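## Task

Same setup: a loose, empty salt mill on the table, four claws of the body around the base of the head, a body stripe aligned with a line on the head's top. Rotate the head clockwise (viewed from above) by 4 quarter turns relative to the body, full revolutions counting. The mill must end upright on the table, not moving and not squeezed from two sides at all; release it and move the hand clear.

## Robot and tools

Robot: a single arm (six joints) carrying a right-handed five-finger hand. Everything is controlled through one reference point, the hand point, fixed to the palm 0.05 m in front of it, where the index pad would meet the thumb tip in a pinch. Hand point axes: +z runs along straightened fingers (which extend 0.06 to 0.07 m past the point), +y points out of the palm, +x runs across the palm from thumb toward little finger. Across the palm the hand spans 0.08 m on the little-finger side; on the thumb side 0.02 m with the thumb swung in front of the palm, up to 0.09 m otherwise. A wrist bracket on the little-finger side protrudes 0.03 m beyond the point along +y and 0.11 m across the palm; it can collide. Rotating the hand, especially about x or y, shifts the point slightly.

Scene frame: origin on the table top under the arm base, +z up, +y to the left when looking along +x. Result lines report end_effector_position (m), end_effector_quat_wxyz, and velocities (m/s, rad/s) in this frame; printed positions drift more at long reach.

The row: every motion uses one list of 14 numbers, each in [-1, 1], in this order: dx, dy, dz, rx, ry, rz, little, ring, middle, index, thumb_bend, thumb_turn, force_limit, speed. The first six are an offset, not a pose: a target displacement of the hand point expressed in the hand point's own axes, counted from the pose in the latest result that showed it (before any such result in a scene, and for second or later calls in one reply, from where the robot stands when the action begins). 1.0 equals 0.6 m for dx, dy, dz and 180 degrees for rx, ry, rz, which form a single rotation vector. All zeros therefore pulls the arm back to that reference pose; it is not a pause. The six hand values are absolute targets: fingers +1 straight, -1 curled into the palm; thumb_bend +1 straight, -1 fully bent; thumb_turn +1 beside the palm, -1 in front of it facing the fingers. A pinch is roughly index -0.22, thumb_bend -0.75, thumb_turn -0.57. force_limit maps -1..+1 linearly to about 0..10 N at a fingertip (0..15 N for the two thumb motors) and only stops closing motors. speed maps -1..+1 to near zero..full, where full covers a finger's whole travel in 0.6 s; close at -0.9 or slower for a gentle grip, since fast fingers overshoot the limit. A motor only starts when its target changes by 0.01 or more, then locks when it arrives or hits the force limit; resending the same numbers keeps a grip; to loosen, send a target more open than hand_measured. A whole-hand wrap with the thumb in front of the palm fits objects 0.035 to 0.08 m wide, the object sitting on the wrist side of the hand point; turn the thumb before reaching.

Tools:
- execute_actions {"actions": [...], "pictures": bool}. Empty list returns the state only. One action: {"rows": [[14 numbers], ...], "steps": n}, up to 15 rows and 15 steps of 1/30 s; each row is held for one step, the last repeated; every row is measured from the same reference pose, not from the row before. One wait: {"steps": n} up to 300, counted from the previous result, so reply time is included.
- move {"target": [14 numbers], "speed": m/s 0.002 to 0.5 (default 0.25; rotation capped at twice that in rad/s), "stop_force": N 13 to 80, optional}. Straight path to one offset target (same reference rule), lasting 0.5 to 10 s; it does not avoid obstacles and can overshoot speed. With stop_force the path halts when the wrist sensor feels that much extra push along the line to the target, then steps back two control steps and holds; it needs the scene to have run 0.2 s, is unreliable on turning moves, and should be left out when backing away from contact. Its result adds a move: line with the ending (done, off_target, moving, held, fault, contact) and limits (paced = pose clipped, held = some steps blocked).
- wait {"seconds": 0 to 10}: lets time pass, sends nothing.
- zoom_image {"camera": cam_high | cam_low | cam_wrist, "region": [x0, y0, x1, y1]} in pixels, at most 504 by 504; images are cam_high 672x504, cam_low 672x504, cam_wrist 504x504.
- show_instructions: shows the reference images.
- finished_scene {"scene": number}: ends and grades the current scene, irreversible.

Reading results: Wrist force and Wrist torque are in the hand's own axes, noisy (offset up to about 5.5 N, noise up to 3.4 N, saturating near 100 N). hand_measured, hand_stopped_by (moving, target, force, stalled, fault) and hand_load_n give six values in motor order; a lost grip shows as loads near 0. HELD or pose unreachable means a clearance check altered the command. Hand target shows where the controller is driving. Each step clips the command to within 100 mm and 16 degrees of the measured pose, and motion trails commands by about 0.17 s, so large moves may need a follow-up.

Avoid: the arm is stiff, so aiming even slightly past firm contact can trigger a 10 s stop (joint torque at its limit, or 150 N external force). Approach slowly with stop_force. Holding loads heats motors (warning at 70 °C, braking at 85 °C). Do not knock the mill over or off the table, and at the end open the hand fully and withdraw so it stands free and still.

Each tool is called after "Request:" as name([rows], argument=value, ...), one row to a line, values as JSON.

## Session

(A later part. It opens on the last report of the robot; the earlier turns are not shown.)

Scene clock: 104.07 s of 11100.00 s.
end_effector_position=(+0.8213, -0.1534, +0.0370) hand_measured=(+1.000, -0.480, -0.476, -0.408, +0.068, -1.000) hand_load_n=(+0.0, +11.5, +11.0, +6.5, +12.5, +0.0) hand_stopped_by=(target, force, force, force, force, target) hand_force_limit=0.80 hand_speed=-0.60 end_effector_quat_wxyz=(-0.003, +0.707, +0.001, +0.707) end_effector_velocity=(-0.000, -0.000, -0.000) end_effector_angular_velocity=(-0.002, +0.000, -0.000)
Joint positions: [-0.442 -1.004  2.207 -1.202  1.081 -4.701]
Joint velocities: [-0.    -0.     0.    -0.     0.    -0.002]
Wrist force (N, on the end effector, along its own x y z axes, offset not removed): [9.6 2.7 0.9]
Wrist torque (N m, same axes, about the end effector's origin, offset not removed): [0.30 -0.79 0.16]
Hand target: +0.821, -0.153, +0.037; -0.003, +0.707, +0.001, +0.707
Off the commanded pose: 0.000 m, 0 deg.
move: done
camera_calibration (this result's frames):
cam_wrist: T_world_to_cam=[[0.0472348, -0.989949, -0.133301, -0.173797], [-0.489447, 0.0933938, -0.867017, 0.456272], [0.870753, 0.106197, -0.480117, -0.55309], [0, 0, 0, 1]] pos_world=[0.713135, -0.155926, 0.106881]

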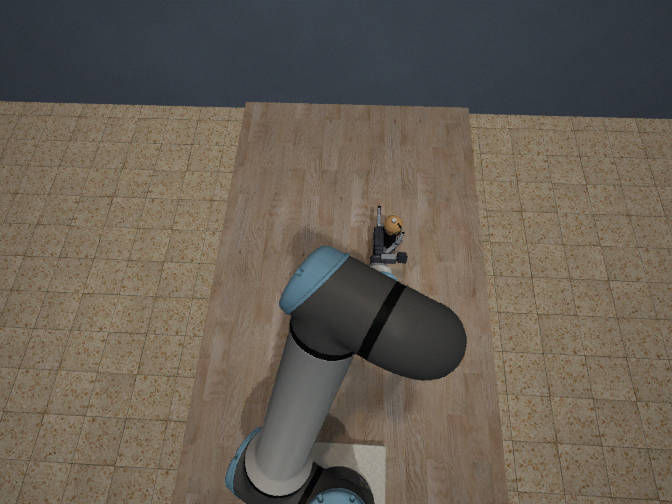

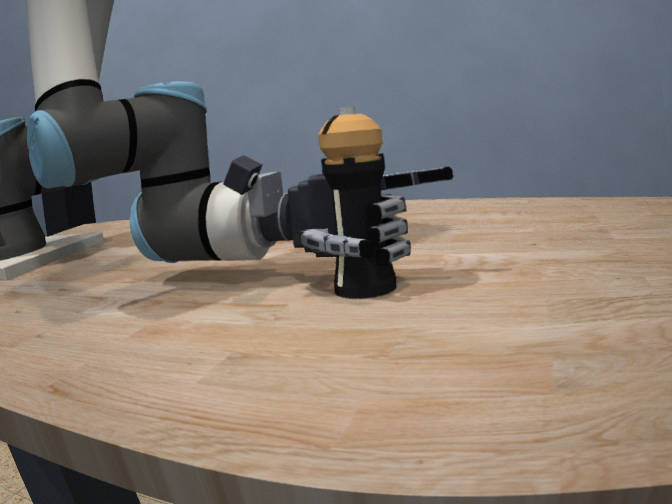

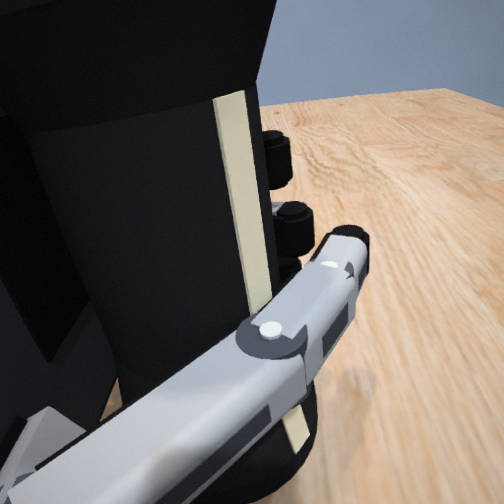

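Request:
move(target=[0.15,0,-0.12,0,0,0,1,-0.9,-0.9,-0.9,-0.9,-1,1,-0.6], speed=0.1)

Request:
move(target=[0,0,0,0,0,0.572,1,-0.9,-0.9,-0.9,-0.9,-1,1,-0.6], speed=0.3)

Request:
move(target=[0,0,0,-0.15,0,0,1,-0.9,-0.9,-0.9,-0.9,-1,1,-0.6], speed=0.2)

Scene clock: 106.70 s of 11100.00 s.
end_effector_position=(+0.7494, -0.1536, +0.1267) hand_measured=(+1.000, -0.480, -0.476, -0.418, +0.058, -1.000) hand_load_n=(+0.0, +8.5, +9.0, +11.0, +14.0, +3.0) hand_stopped_by=(target, force, force, force, force, target) hand_force_limit=1.00 hand_speed=-0.60 end_effector_quat_wxyz=(-0.003, +0.707, +0.001, +0.707) end_effector_velocity=(-0.003, +0.000, +0.000) end_effector_angular_velocity=(+0.002, +0.003, -0.001)
Joint positions: [-0.516 -1.244  2.336 -1.09   1.007 -4.701]
Joint velocities: [-0.003 -0.006  0.005  0.005 -0.002  0.001]
Wrist force (N, on the end effector, along its own x y z axes, offset not removed): [-5.4 0.3 -2.2]
Wrist torque (N m, same axes, about the end effector's origin, offset not removed): [0.24 -0.16 0.15]
Hand target: +0.749, -0.154, +0.127; -0.003, +0.707, +0.001, +0.707
Off the commanded pose: 0.000 m, 0 deg.
move: done
camera_calibration (this result's frames):
cam_wrist: T_world_to_cam=[[0.0472197, -0.989937, -0.133395, -0.158665], [-0.489357, 0.093495, -0.867057, 0.49882], [0.870804, 0.10622, -0.480018, -0.447487], [0, 0, 0, 1]] pos_world=[0.641266, -0.156174, 0.196538]

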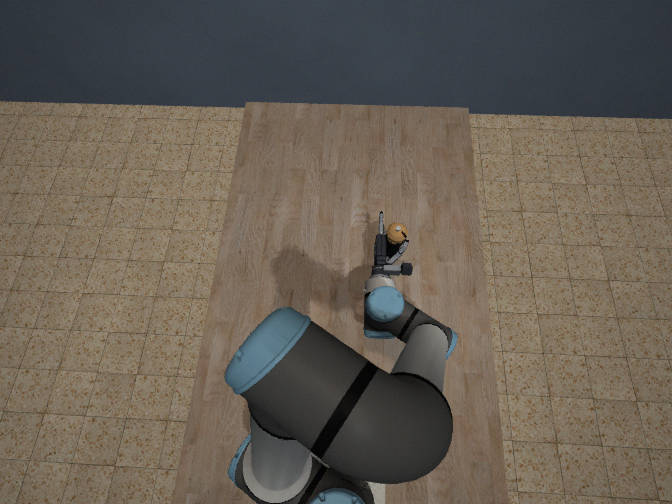

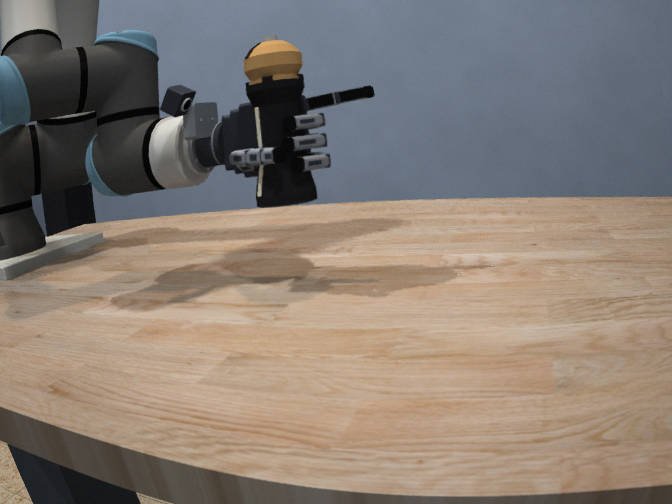

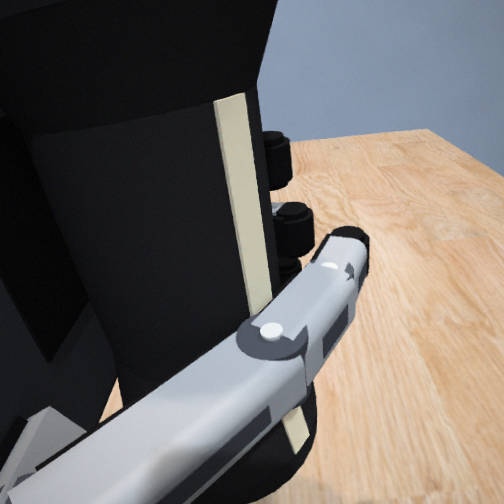

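Scene clock: 110.30 s of 11100.00 s.
end_effector_position=(+0.7492, -0.1536, +0.1270) hand_measured=(+1.000, -0.480, -0.476, -0.418, +0.058, -1.000) hand_load_n=(+0.0, +8.5, +9.0, +11.0, +14.5, +2.5) hand_stopped_by=(target, force, force, force, force, target) hand_force_limit=1.00 hand_speed=-0.60 end_effector_quat_wxyz=(+0.554, -0.442, +0.552, -0.439) end_effector_velocity=(-0.001, +0.000, -0.001) end_effector_angular_velocity=(+0.019, -0.001, -0.000)
Joint positions: [-0.69  -1.247  2.27  -1.02   0.833 -2.907]
Joint velocities: [-0.002  0.003  0.003 -0.007 -0.002  0.019]
Wrist force (N, on the end effector, along its own x y z axes, offset not removed): [-0.4 5.0 -1.2]
Wrist torque (N m, same axes, about the end effector's origin, offset not removed): [0.18 0.02 0.28]
Hand target: +0.749, -0.154, +0.127; +0.555, -0.441, +0.553, -0.438
Off the commanded pose: 0.000 m, 0 deg.
move: done
camera_calibration (this result's frames):
cam_wrist: T_world_to_cam=[[0.0399056, 0.350447, -0.935732, 0.154687], [-0.492762, 0.821583, 0.286682, 0.466833], [0.869249, 0.449653, 0.205473, -0.480371], [0, 0, 0, 1]] pos_world=[0.641427, -0.221752, 0.109616]

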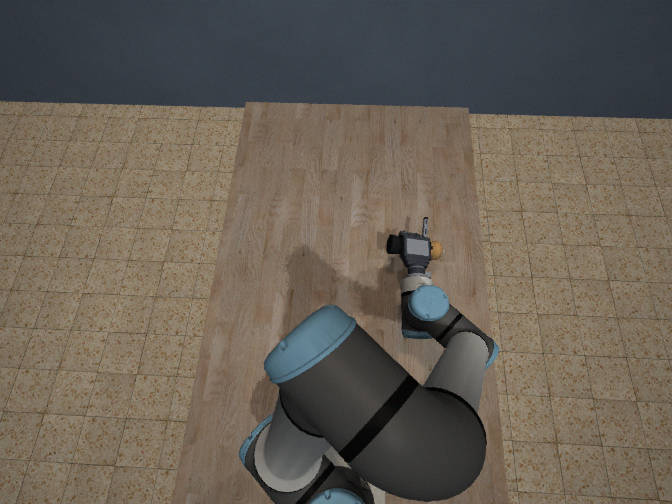

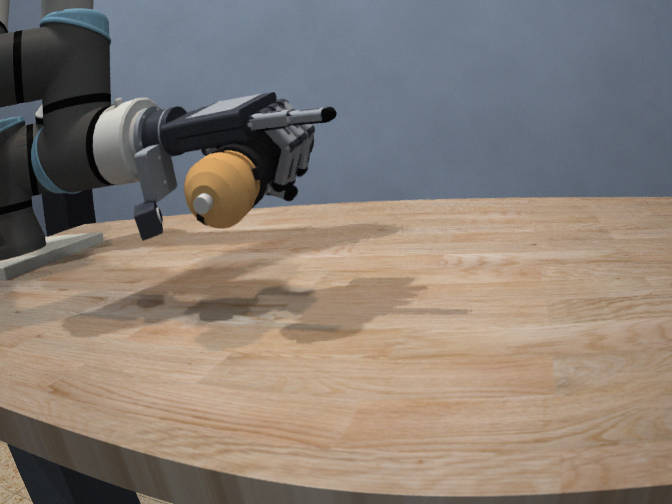

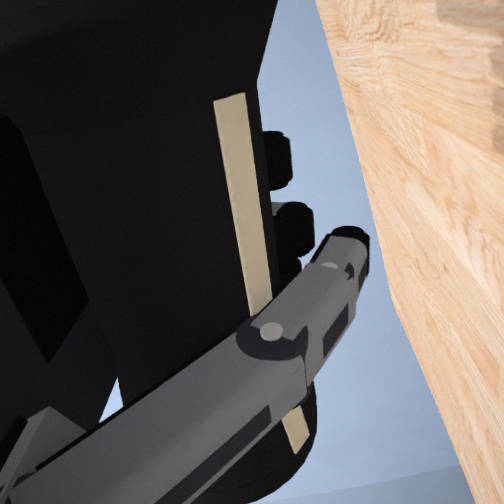

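Scene clock: 112.03 s of 11100.00 s.
end_effector_position=(+0.7492, -0.1535, +0.1274) hand_measured=(+1.000, -0.480, -0.476, -0.418, +0.058, -1.000) hand_load_n=(+0.0, +8.5, +9.0, +11.0, +14.5, +2.5) hand_stopped_by=(target, force, force, force, force, target) hand_force_limit=1.00 hand_speed=-0.60 end_effector_quat_wxyz=(+0.437, -0.558, +0.639, -0.299) end_effector_velocity=(-0.000, -0.000, +0.000) end_effector_angular_velocity=(-0.002, +0.016, +0.004)
Joint positions: [-0.658 -1.216  1.974 -0.133  0.853 -3.321]
Joint velocities: [ 0.002  0.004 -0.011  0.028  0.005 -0.015]
Wrist force (N, on the end effector, along its own x y z axes, offset not removed): [1.5 6.4 0.4]
Wrist torque (N m, same axes, about the end effector's origin, offset not removed): [0.45 -0.36 0.42]
Hand target: +0.749, -0.154, +0.127; +0.436, -0.559, +0.640, -0.298
Off the commanded pose: 0.000 m, 0 deg.
move: done
camera_calibration (this result's frames):
cam_wrist: T_world_to_cam=[[-0.411472, 0.329254, -0.849872, 0.479003], [-0.396573, 0.774893, 0.49221, 0.361195], [0.820622, 0.539567, -0.188274, -0.380038], [0, 0, 0, 1]] pos_world=[0.652204, -0.232545, 0.157756]

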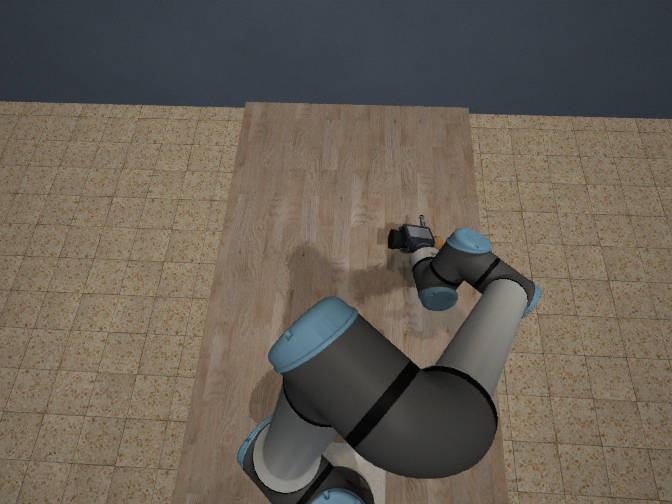

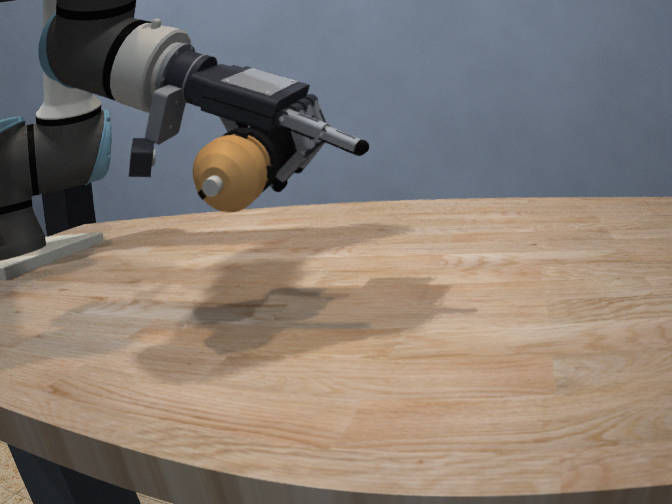

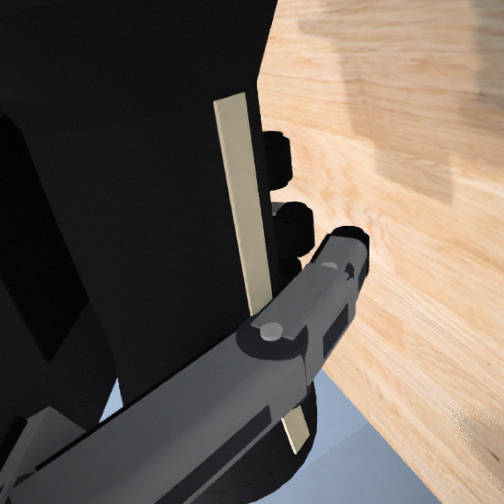

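Request:
move(target=[0.0345,0.133,0.0678,0,0,0,1,-0.9,-0.9,-0.9,-0.9,-1,1,-0.6], speed=0.1)

Request:
move(target=[0.0113,0.0434,0.0221,0,0,0,1,-0.9,-0.9,-0.9,-0.9,-1,1,-0.6], speed=0.005, stop_force=14)

Scene clock: 114.93 s of 11100.00 s.
end_effector_position=(+0.7494, -0.1537, +0.0358) hand_measured=(+1.000, -0.480, -0.476, -0.418, +0.058, -1.000) hand_load_n=(+0.0, +8.5, +9.0, +11.0, +14.5, +2.5) hand_stopped_by=(target, force, force, force, force, target) hand_force_limit=1.00 hand_speed=-0.60 end_effector_quat_wxyz=(+0.437, -0.558, +0.639, -0.299) end_effector_velocity=(+0.000, -0.003, -0.002) end_effector_angular_velocity=(-0.002, -0.000, -0.002)
Joint positions: [-0.657 -1.095  2.013 -0.294  0.853 -3.32 ]
Joint velocities: [-0.002  0.003 -0.    -0.003  0.001 -0.002]
Wrist force (N, on the end effector, along its own x y z axes, offset not removed): [-0.1 3.2 -0.3]
Wrist torque (N m, same axes, about the end effector's origin, offset not removed): [0.02 -0.10 0.21]
Hand target: +0.749, -0.154, +0.035; +0.437, -0.558, +0.639, -0.299
Off the commanded pose: 0.000 m, 0 deg.
move: done
camera_calibration (this result's frames):
cam_wrist: T_world_to_cam=[[-0.411515, 0.329244, -0.849855, 0.401369], [-0.396629, 0.774846, 0.492239, 0.406623], [0.820573, 0.539641, -0.188273, -0.397313], [0, 0, 0, 1]] pos_world=[0.652472, -0.232812, 0.0661461]

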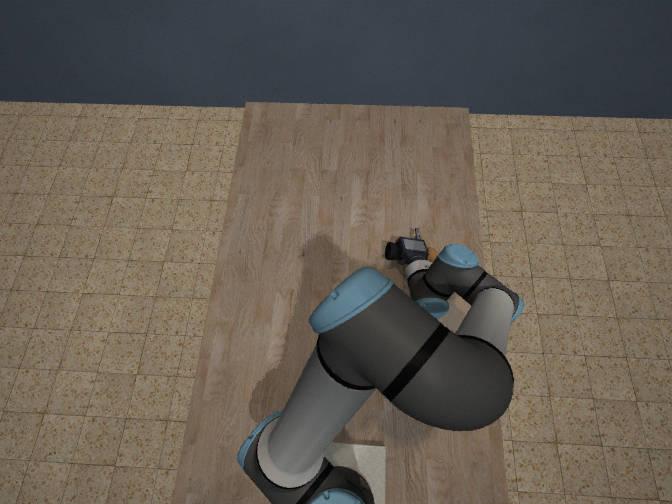

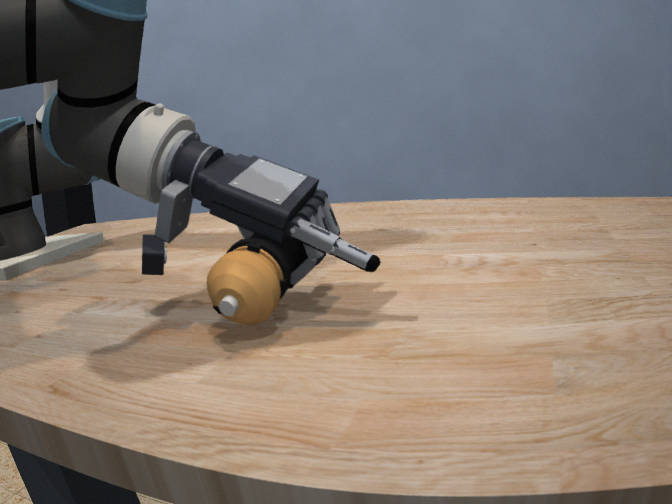

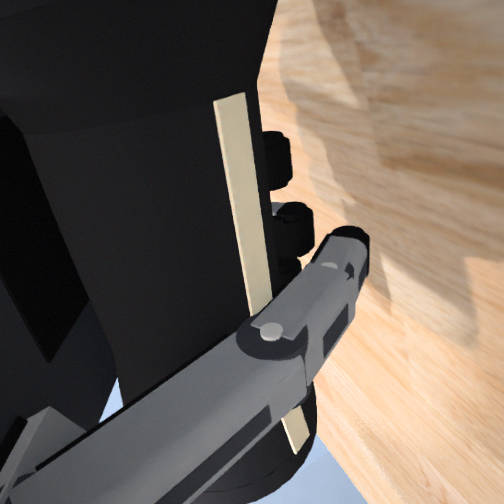

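Scene clock: 117.73 s of 11100.00 s.
end_effector_position=(+0.7495, -0.1538, +0.0238) hand_measured=(+1.000, -0.480, -0.476, -0.418, +0.058, -1.000) hand_load_n=(+0.0, +6.5, +8.0, +11.0, +14.0, +3.5) hand_stopped_by=(target, force, force, force, force, target) hand_force_limit=1.00 hand_speed=-0.60 end_effector_quat_wxyz=(+0.437, -0.558, +0.639, -0.299) end_effector_velocity=(-0.001, -0.000, +0.002) end_effector_angular_velocity=(+0.000, +0.002, -0.001)
Joint positions: [-0.656 -1.077  2.017 -0.315  0.853 -3.32 ]
Joint velocities: [-0.001 -0.003  0.     0.005  0.    -0.001]
Wrist force (N, on the end effector, along its own x y z axes, offset not removed): [-11.9 -10.1 -7.4]
Wrist torque (N m, same axes, about the end effector's origin, offset not removed): [-0.01 0.60 -1.38]
Hand target: +0.750, -0.154, +0.024; +0.437, -0.558, +0.639, -0.299
Off the commanded pose: 0.018 m, 0 deg.
move: contact
camera_calibration (this result's frames):
cam_wrist: T_world_to_cam=[[-0.411414, 0.329106, -0.849958, 0.391103], [-0.396758, 0.774879, 0.492082, 0.4127], [0.820562, 0.539677, -0.188221, -0.399609], [0, 0, 0, 1]] pos_world=[0.652552, -0.232847, 0.0541242]

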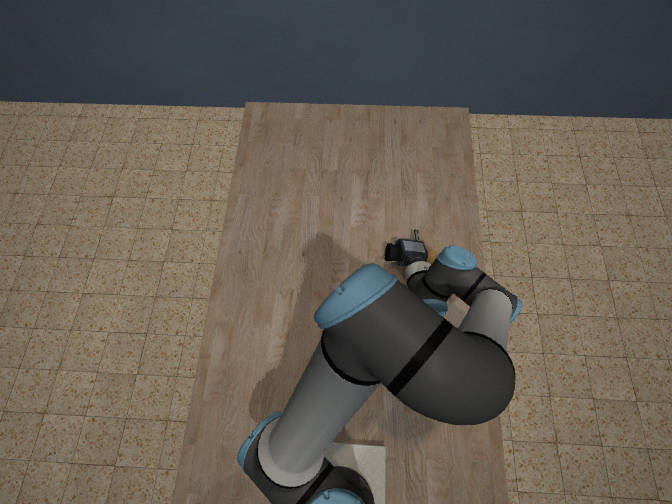

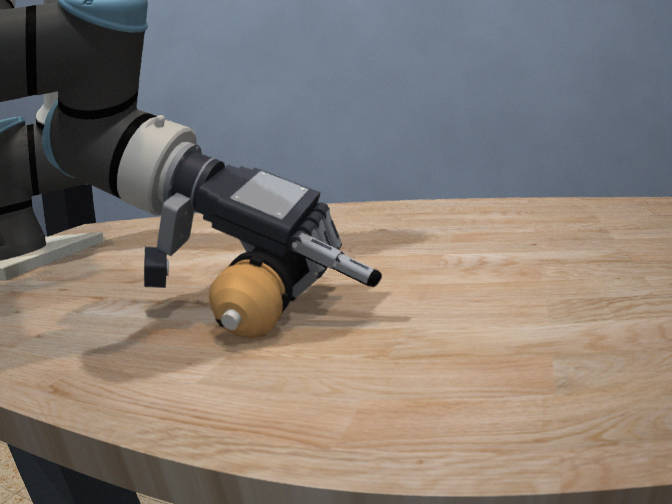

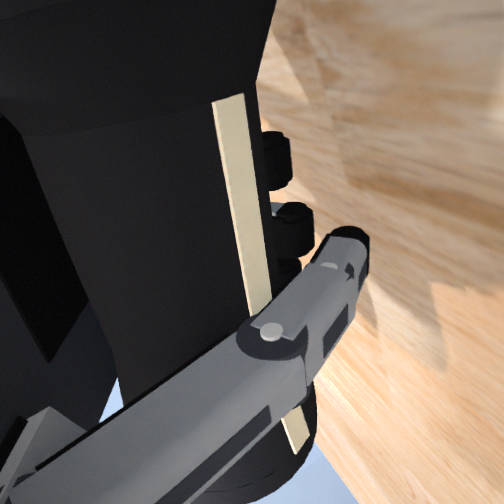

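Request:
move(target=[-0.0016,-0.03,0.0596,0,0,0,1,-0.9,-0.9,-0.9,-0.9,-1,1,-0.6], speed=0.015)

Scene clock: 122.67 s of 11100.00 s.
end_effector_position=(+0.7892, -0.1527, +0.0239) hand_measured=(+1.000, -0.480, -0.476, -0.418, +0.058, -1.000) hand_load_n=(+0.0, +6.5, +8.0, +11.0, +14.5, +3.0) hand_stopped_by=(target, force, force, force, force, target) hand_force_limit=1.00 hand_speed=-0.60 end_effector_quat_wxyz=(+0.437, -0.558, +0.639, -0.299) end_effector_velocity=(+0.001, -0.001, -0.000) end_effector_angular_velocity=(+0.000, +0.001, -0.001)
Joint positions: [-0.612 -1.041  1.944 -0.3    0.89  -3.286]
Joint velocities: [ 0.001  0.002 -0.003  0.002  0.002  0.001]
Wrist force (N, on the end effector, along its own x y z axes, offset not removed): [2.4 -5.9 -8.6]
Wrist torque (N m, same axes, about the end effector's origin, offset not removed): [-0.13 0.39 -0.74]
Hand target: +0.790, -0.153, +0.024; +0.437, -0.558, +0.639, -0.299
Off the commanded pose: 0.000 m, 0 deg.
move: done
camera_calibration (this result's frames):
cam_wrist: T_world_to_cam=[[-0.411485, 0.329053, -0.849944, 0.407221], [-0.396737, 0.774897, 0.492072, 0.42752], [0.820537, 0.539684, -0.188311, -0.432721], [0, 0, 0, 1]] pos_world=[0.692242, -0.231748, 0.0542581]

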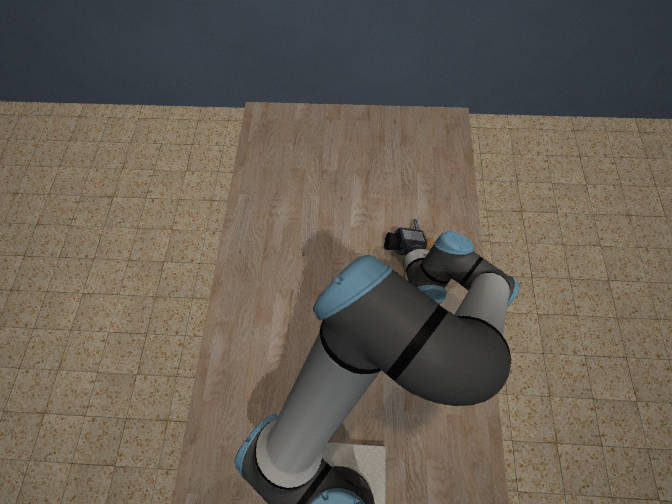

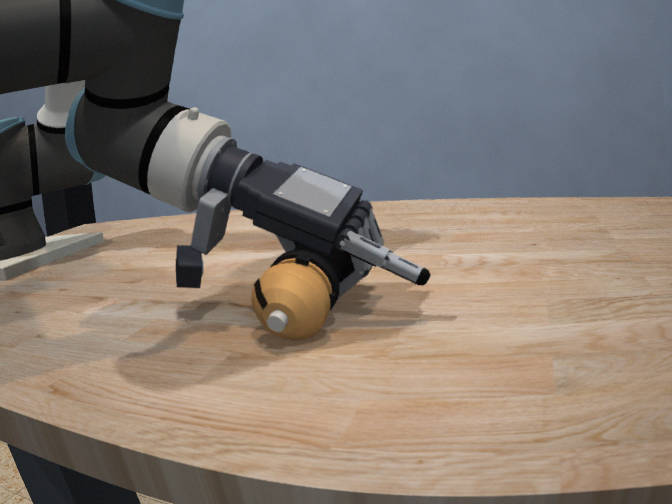

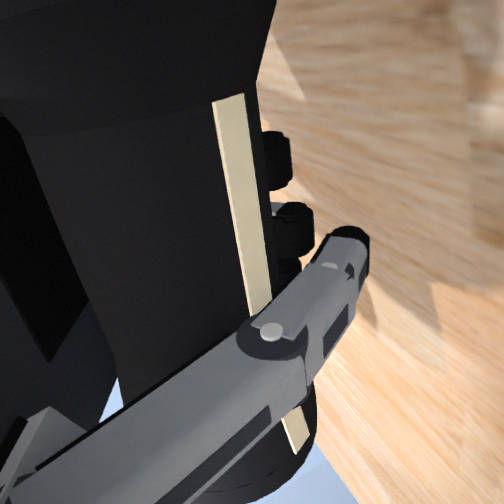

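It rolls, clockwise as seen from the top. Continuing.

Request:
move(target=[0.0002,-0.0523,0.1044,0,0,0,1,-0.9,-0.9,-0.9,-0.9,-1,1,-0.6], speed=0.025)

Scene clock: 126.23 s of 11100.00 s.
end_effector_position=(+0.8589, -0.1525, +0.0236) hand_measured=(+1.000, -0.480, -0.476, -0.418, +0.058, -1.000) hand_load_n=(+0.0, +4.5, +7.0, +11.5, +15.0, +4.0) hand_stopped_by=(target, force, force, force, force, target) hand_force_limit=1.00 hand_speed=-0.60 end_effector_quat_wxyz=(+0.437, -0.558, +0.639, -0.299) end_effector_velocity=(+0.002, -0.000, -0.001) end_effector_angular_velocity=(+0.001, +0.001, -0.000)
Joint positions: [-0.547 -0.971  1.808 -0.262  0.944 -3.241]
Joint velocities: [ 0.001  0.003 -0.004  0.002  0.001  0.001]
Wrist force (N, on the end effector, along its own x y z axes, offset not removed): [4.2 -7.9 -14.4]
Wrist torque (N m, same axes, about the end effector's origin, offset not removed): [-0.22 0.63 -0.71]
Hand target: +0.859, -0.152, +0.024; +0.437, -0.558, +0.639, -0.299
Off the commanded pose: 0.000 m, 0 deg.
move: done
camera_calibration (this result's frames):
cam_wrist: T_world_to_cam=[[-0.411575, 0.328975, -0.84993, 0.435639], [-0.396705, 0.774928, 0.492048, 0.45514], [0.820507, 0.539686, -0.188435, -0.490064], [0, 0, 0, 1]] pos_world=[0.761956, -0.231535, 0.053967]

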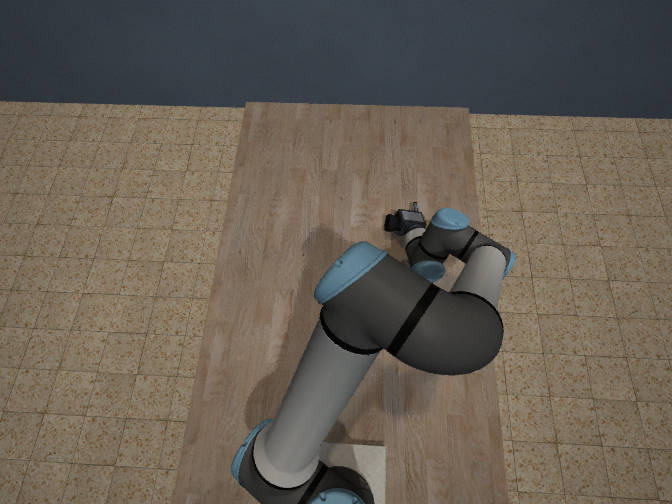

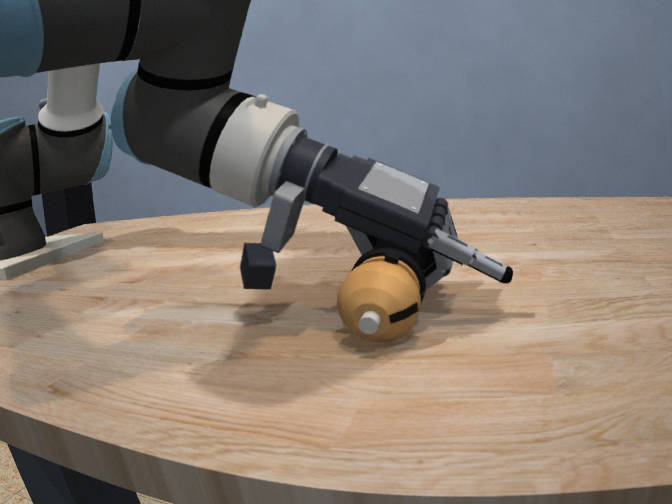

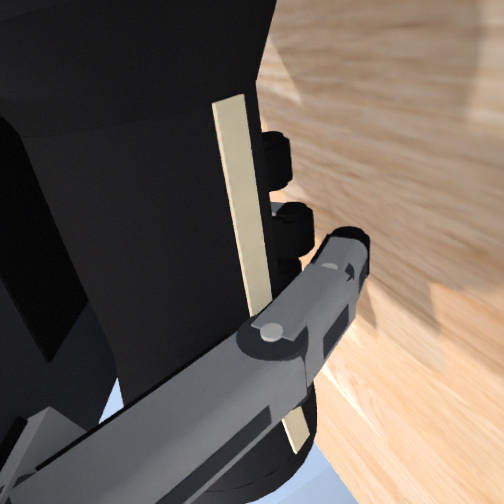

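Request:
move(target=[0.002,-0.0458,0.0889,0,0,0,1,-0.9,-0.9,-0.9,-0.9,-1,1,-0.6], speed=0.025)

Request:
zoom_image(camera="cam_low", region=[360, 200, 560, 360])

Scene clock: 130.20 s of 11100.00 s.
end_effector_position=(+0.9186, -0.1535, +0.0238) hand_measured=(+1.000, -0.480, -0.476, -0.418, +0.058, -1.000) hand_load_n=(+0.0, +4.5, +7.0, +11.5, +15.0, +4.5) hand_stopped_by=(target, force, force, force, force, target) hand_force_limit=1.00 hand_speed=-0.60 end_effector_quat_wxyz=(+0.437, -0.558, +0.639, -0.299) end_effector_velocity=(+0.004, +0.000, +0.001) end_effector_angular_velocity=(-0.000, -0.002, +0.001)
Joint positions: [-0.502 -0.907  1.682 -0.217  0.982 -3.212]
Joint velocities: [ 0.003  0.002 -0.007  0.001  0.001  0.002]
Wrist force (N, on the end effector, along its own x y z axes, offset not removed): [-3.5 -7.1 -11.3]
Wrist torque (N m, same axes, about the end effector's origin, offset not removed): [-0.13 0.86 -1.01]
Hand target: +0.919, -0.154, +0.024; +0.437, -0.558, +0.639, -0.299
Off the commanded pose: 0.000 m, 0 deg.
move: done
camera_calibration (this result's frames):
cam_wrist: T_world_to_cam=[[-0.411628, 0.328923, -0.849925, 0.460708], [-0.396686, 0.774951, 0.492027, 0.479514], [0.820489, 0.539686, -0.188513, -0.538415], [0, 0, 0, 1]] pos_world=[0.821621, -0.232562, 0.054135]

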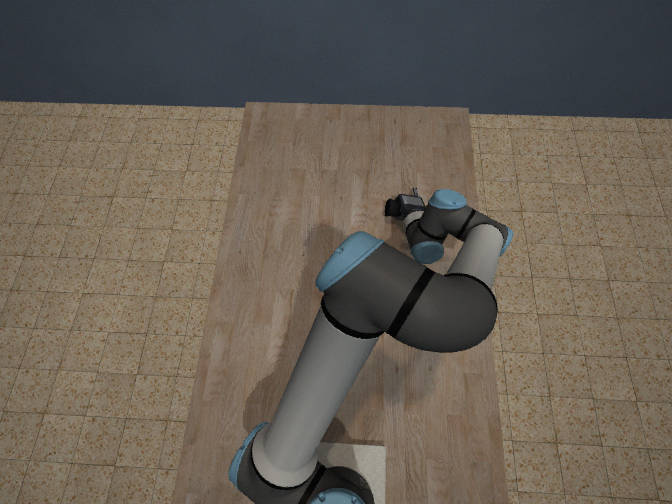

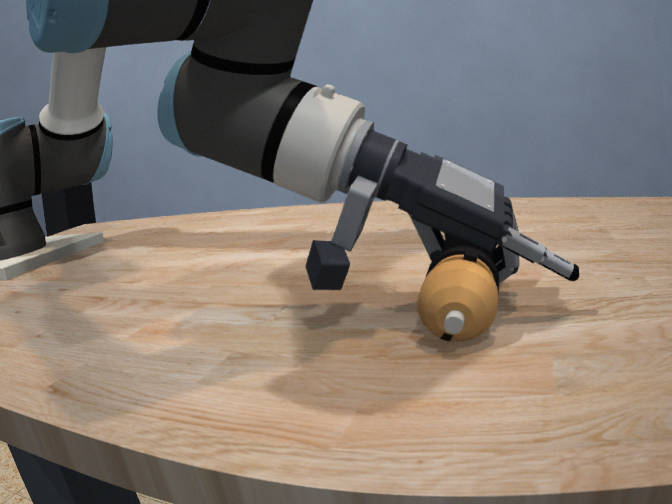

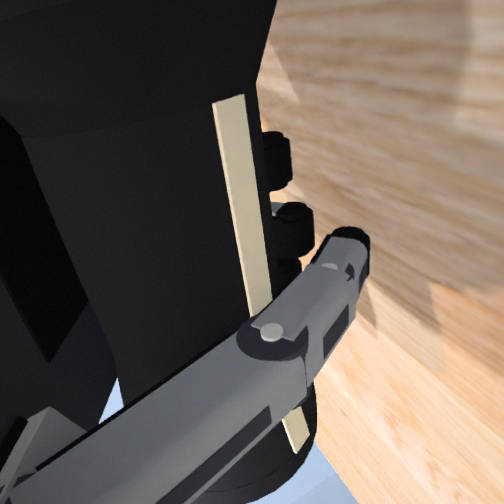

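Region (360, 200, 560, 360) of cam_low's 672x504 image, scaled by 2.520, with more detail than that image has; it fills the top 403 rows of this view, and the rest is white.

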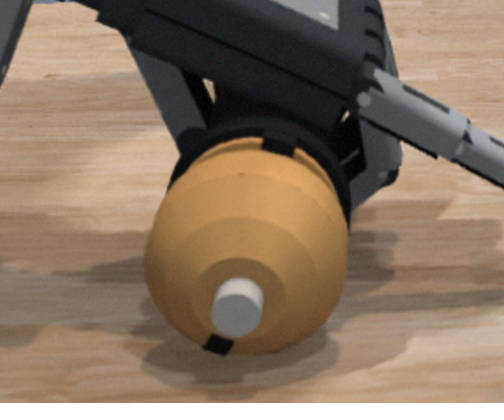

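Request:
move(target=[0.0003,-0.0143,0.0283,0,0,0,1,-0.9,-0.9,-0.9,-0.9,-1,1,-0.6], speed=0.02)

Request:
zoom_image(camera="cam_low", region=[380, 200, 580, 360])

Scene clock: 132.43 s of 11100.00 s.
end_effector_position=(+0.9373, -0.1536, +0.0237) hand_measured=(+1.000, -0.480, -0.476, -0.418, +0.058, -1.000) hand_load_n=(+0.0, +4.0, +7.0, +11.5, +15.0, +4.5) hand_stopped_by=(target, force, force, force, force, target) hand_force_limit=1.00 hand_speed=-0.60 end_effector_quat_wxyz=(+0.437, -0.558, +0.639, -0.299) end_effector_velocity=(+0.002, -0.000, -0.002) end_effector_angular_velocity=(+0.002, +0.002, -0.001)
Joint positions: [-0.489 -0.886  1.641 -0.202  0.993 -3.203]
Joint velocities: [ 0.001  0.006 -0.006  0.002  0.001  0.001]
Wrist force (N, on the end effector, along its own x y z axes, offset not removed): [-2.8 -8.1 -14.4]
Wrist torque (N m, same axes, about the end effector's origin, offset not removed): [-0.17 1.44 -1.16]
Hand target: +0.938, -0.154, +0.024; +0.437, -0.558, +0.639, -0.299
Off the commanded pose: 0.000 m, 0 deg.
move: done
camera_calibration (this result's frames):
cam_wrist: T_world_to_cam=[[-0.411627, 0.328908, -0.849931, 0.468393], [-0.396679, 0.774965, 0.492011, 0.487025], [0.820493, 0.539675, -0.188526, -0.553711], [0, 0, 0, 1]] pos_world=[0.840312, -0.232662, 0.054091]

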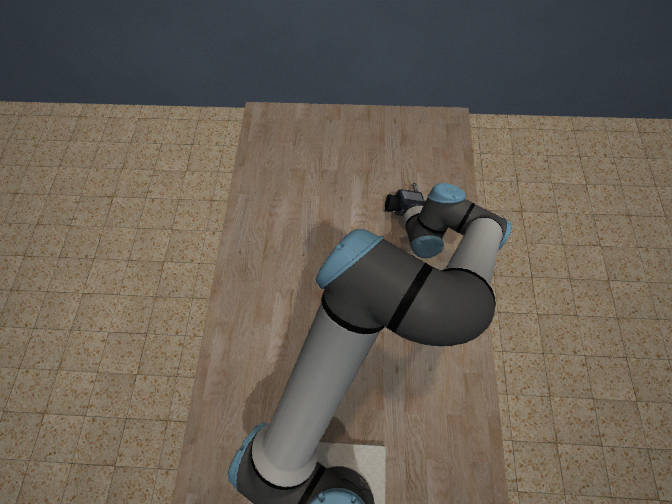

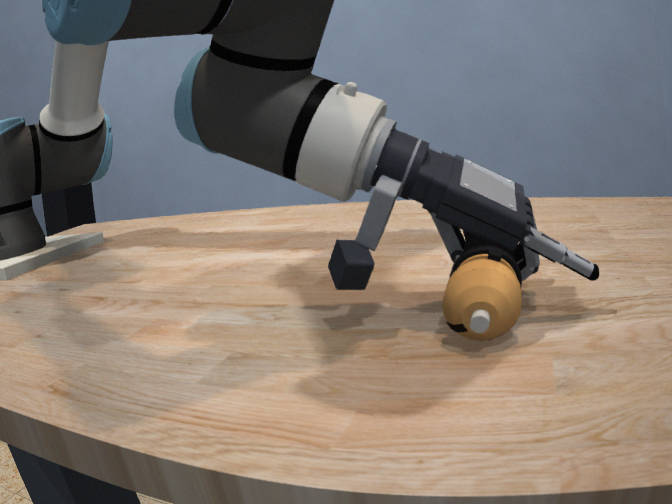

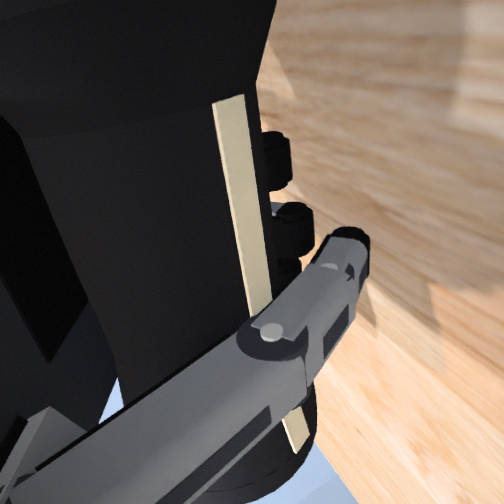

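Region (380, 200, 580, 360) of cam_low's 672x504 image, scaled by 2.520, with more detail than that image has; it fills the top 403 rows of this view, and the rest is white.

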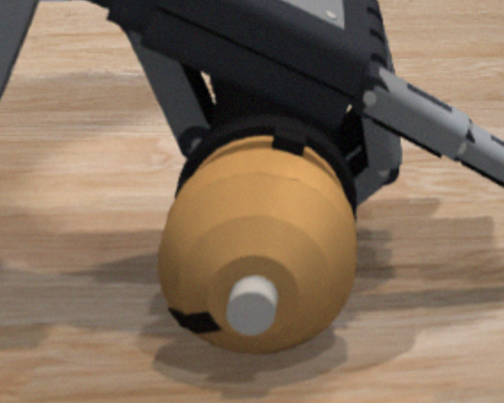

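Plausible. Lift, re-erect, and check.

Request:
move(target=[-0.03,-0.116,-0.059,0,0,0,1,-0.9,-0.9,-0.9,-0.9,-1,1,-0.6], speed=0.1)

Request:
move(target=[0,0,0,0.15,0,0,1,-0.9,-0.9,-0.9,-0.9,-1,1,-0.6], speed=0.2)

Request:
move(target=[0,0,-0.1,0,0,-0.572,1,-0.9,-0.9,-0.9,-0.9,-1,1,-0.6], speed=0.3)

Request:
zoom_image(camera="cam_low", region=[300, 20, 540, 260])

Scene clock: 134.70 s of 11100.00 s.
end_effector_position=(+0.9371, -0.1534, +0.1035) hand_measured=(+1.000, -0.480, -0.476, -0.418, +0.058, -1.000) hand_load_n=(+0.0, +6.0, +7.5, +11.5, +15.0, +4.5) hand_stopped_by=(target, force, force, force, force, target) hand_force_limit=1.00 hand_speed=-0.60 end_effector_quat_wxyz=(+0.437, -0.558, +0.639, -0.299) end_effector_velocity=(-0.001, +0.001, +0.003) end_effector_angular_velocity=(-0.000, +0.001, +0.003)
Joint positions: [-0.49  -0.97   1.613 -0.089  0.992 -3.204]
Joint velocities: [ 0.001 -0.004  0.     0.006 -0.001 -0.002]
Wrist force (N, on the end effector, along its own x y z axes, offset not removed): [1.4 6.8 -0.5]
Wrist torque (N m, same axes, about the end effector's origin, offset not removed): [0.55 -0.30 0.32]
Hand target: +0.937, -0.153, +0.104; +0.437, -0.558, +0.639, -0.299
Off the commanded pose: 0.000 m, 0 deg.
move: done
camera_calibration (this result's frames):
cam_wrist: T_world_to_cam=[[-0.411599, 0.328919, -0.84994, 0.535997], [-0.396683, 0.774966, 0.492006, 0.44755], [0.820505, 0.539666, -0.188499, -0.538654], [0, 0, 0, 1]] pos_world=[0.84012, -0.232443, 0.133833]

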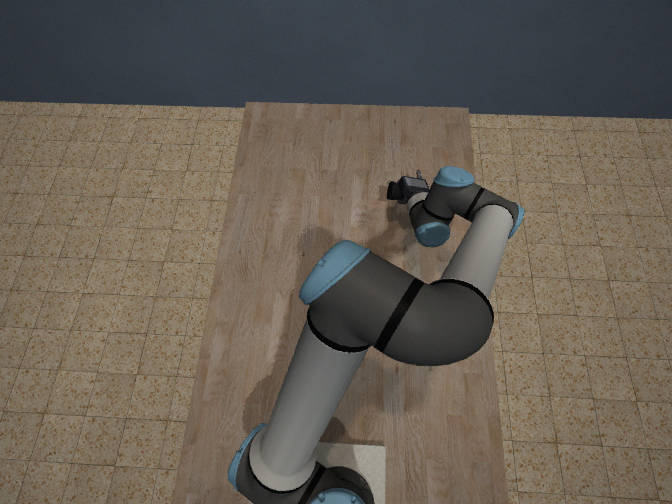

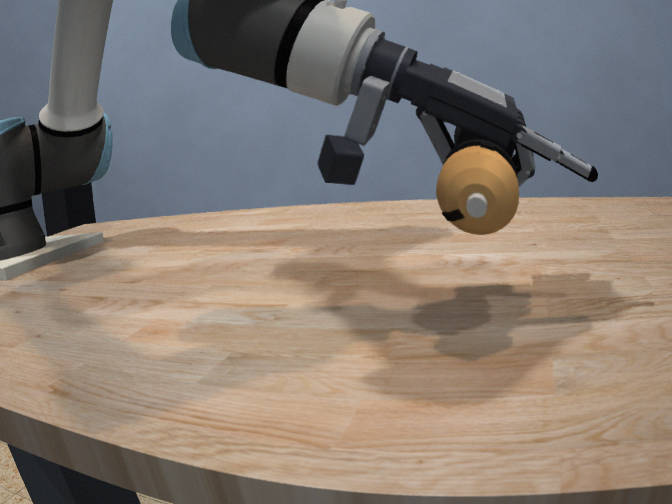

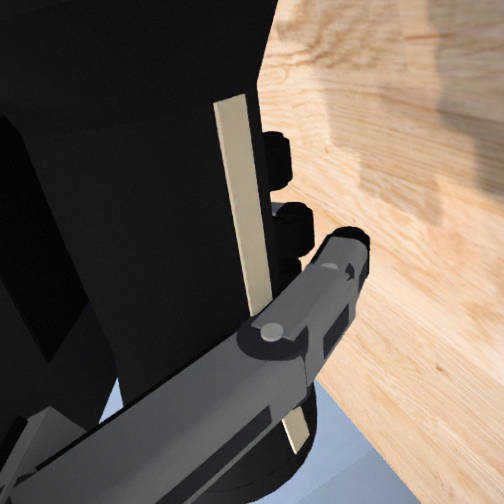

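Scene clock: 136.43 s of 11100.00 s.
end_effector_position=(+0.9371, -0.1534, +0.1032) hand_measured=(+1.000, -0.480, -0.476, -0.418, +0.058, -1.000) hand_load_n=(+0.0, +5.5, +7.5, +11.5, +15.0, +4.5) hand_stopped_by=(target, force, force, force, force, target) hand_force_limit=1.00 hand_speed=-0.60 end_effector_quat_wxyz=(+0.554, -0.442, +0.552, -0.439) end_effector_velocity=(+0.001, -0.001, -0.001) end_effector_angular_velocity=(-0.001, -0.017, -0.005)
Joint positions: [-0.498 -1.011  1.918 -0.905  1.024 -2.907]
Joint velocities: [ 0.001  0.004  0.006 -0.031  0.006  0.009]
Wrist force (N, on the end effector, along its own x y z axes, offset not removed): [-0.4 4.3 -2.4]
Wrist torque (N m, same axes, about the end effector's origin, offset not removed): [0.16 -0.02 0.16]
Hand target: +0.937, -0.153, +0.103; +0.555, -0.441, +0.552, -0.439
Off the commanded pose: 0.000 m, 0 deg.
move: done
camera_calibration (this result's frames):
cam_wrist: T_world_to_cam=[[0.0399975, 0.350144, -0.935842, 0.124754], [-0.492918, 0.82161, 0.286337, 0.566257], [0.869156, 0.449841, 0.205455, -0.638722], [0, 0, 0, 1]] pos_world=[0.829277, -0.221601, 0.0858378]

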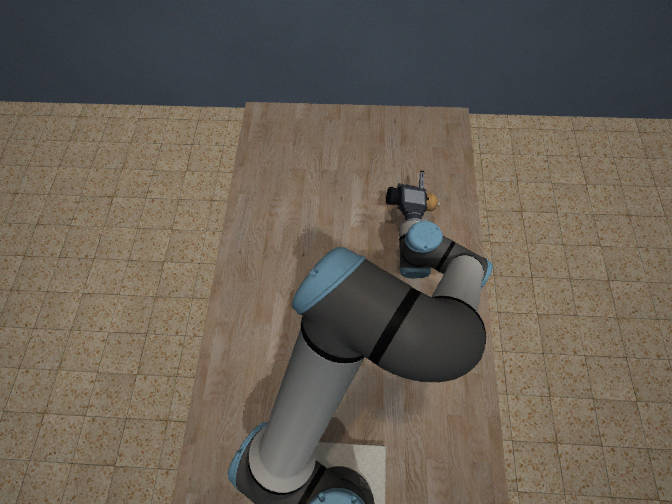

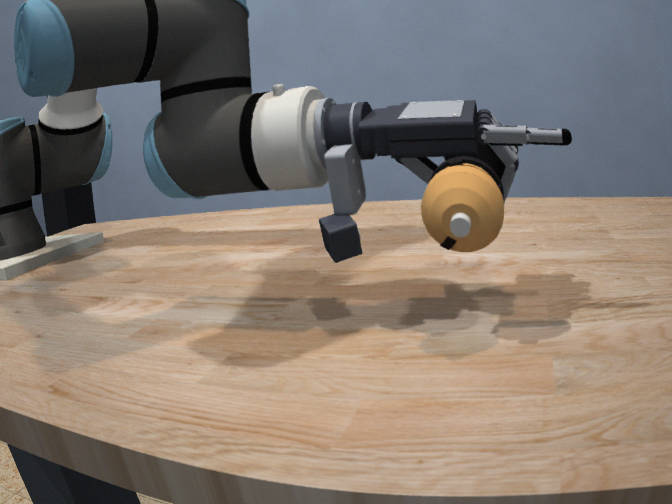

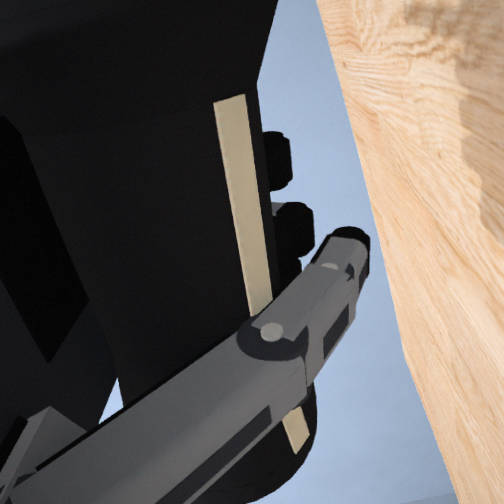

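Scene clock: 140.03 s of 11100.00 s.
end_effector_position=(+0.8773, -0.1537, +0.1029) hand_measured=(+1.000, -0.480, -0.476, -0.418, +0.058, -1.000) hand_load_n=(+0.0, +5.5, +7.5, +11.5, +14.5, +5.0) hand_stopped_by=(target, force, force, force, force, target) hand_force_limit=1.00 hand_speed=-0.60 end_effector_quat_wxyz=(-0.003, +0.707, +0.001, +0.707) end_effector_velocity=(-0.000, -0.001, +0.001) end_effector_angular_velocity=(-0.017, -0.002, -0.001)
Joint positions: [-0.399 -1.069  2.092 -1.021  1.123 -4.702]
Joint velocities: [ 0.     0.     0.001 -0.003  0.002 -0.017]
Wrist force (N, on the end effector, along its own x y z axes, offset not removed): [-7.6 2.2 -3.1]
Wrist torque (N m, same axes, about the end effector's origin, offset not removed): [0.61 0.23 0.12]
Hand target: +0.877, -0.154, +0.103; -0.002, +0.707, +0.002, +0.707
Off the commanded pose: 0.000 m, 0 deg.
move: done
camera_calibration (this result's frames):
cam_wrist: T_world_to_cam=[[0.0473518, -0.989969, -0.133117, -0.168077], [-0.48947, 0.0931733, -0.867028, 0.540871], [0.870734, 0.106212, -0.480147, -0.570206], [0, 0, 0, 1]] pos_world=[0.769196, -0.156223, 0.172794]

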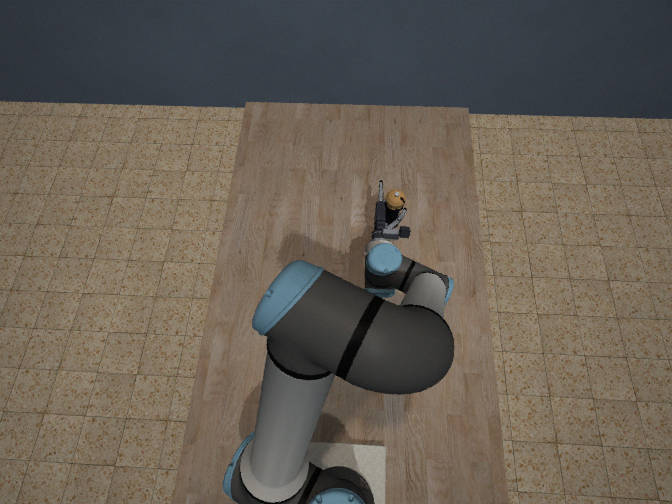

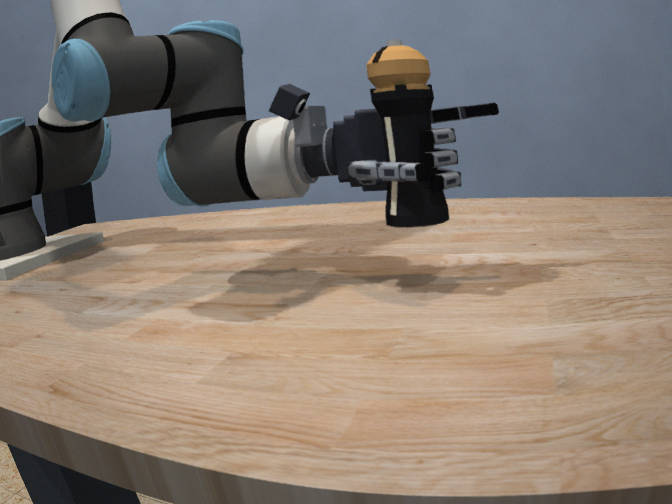

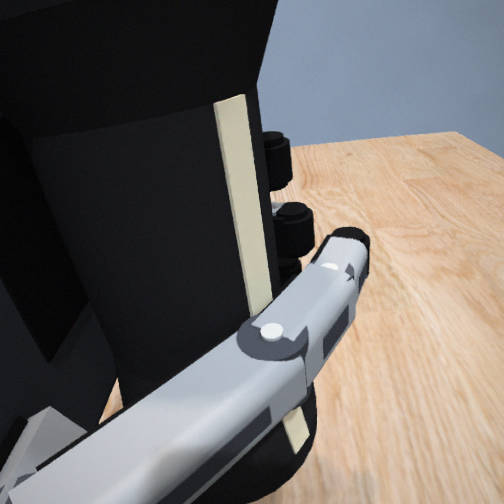

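Region (300, 20, 540, 260) of cam_low's 672x504 image, scaled by 2.100, with more detail than that image has.

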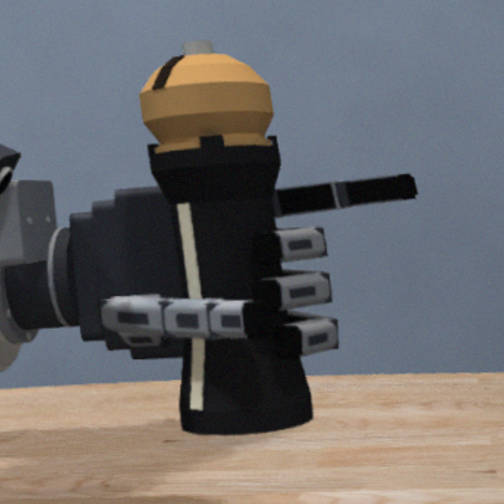

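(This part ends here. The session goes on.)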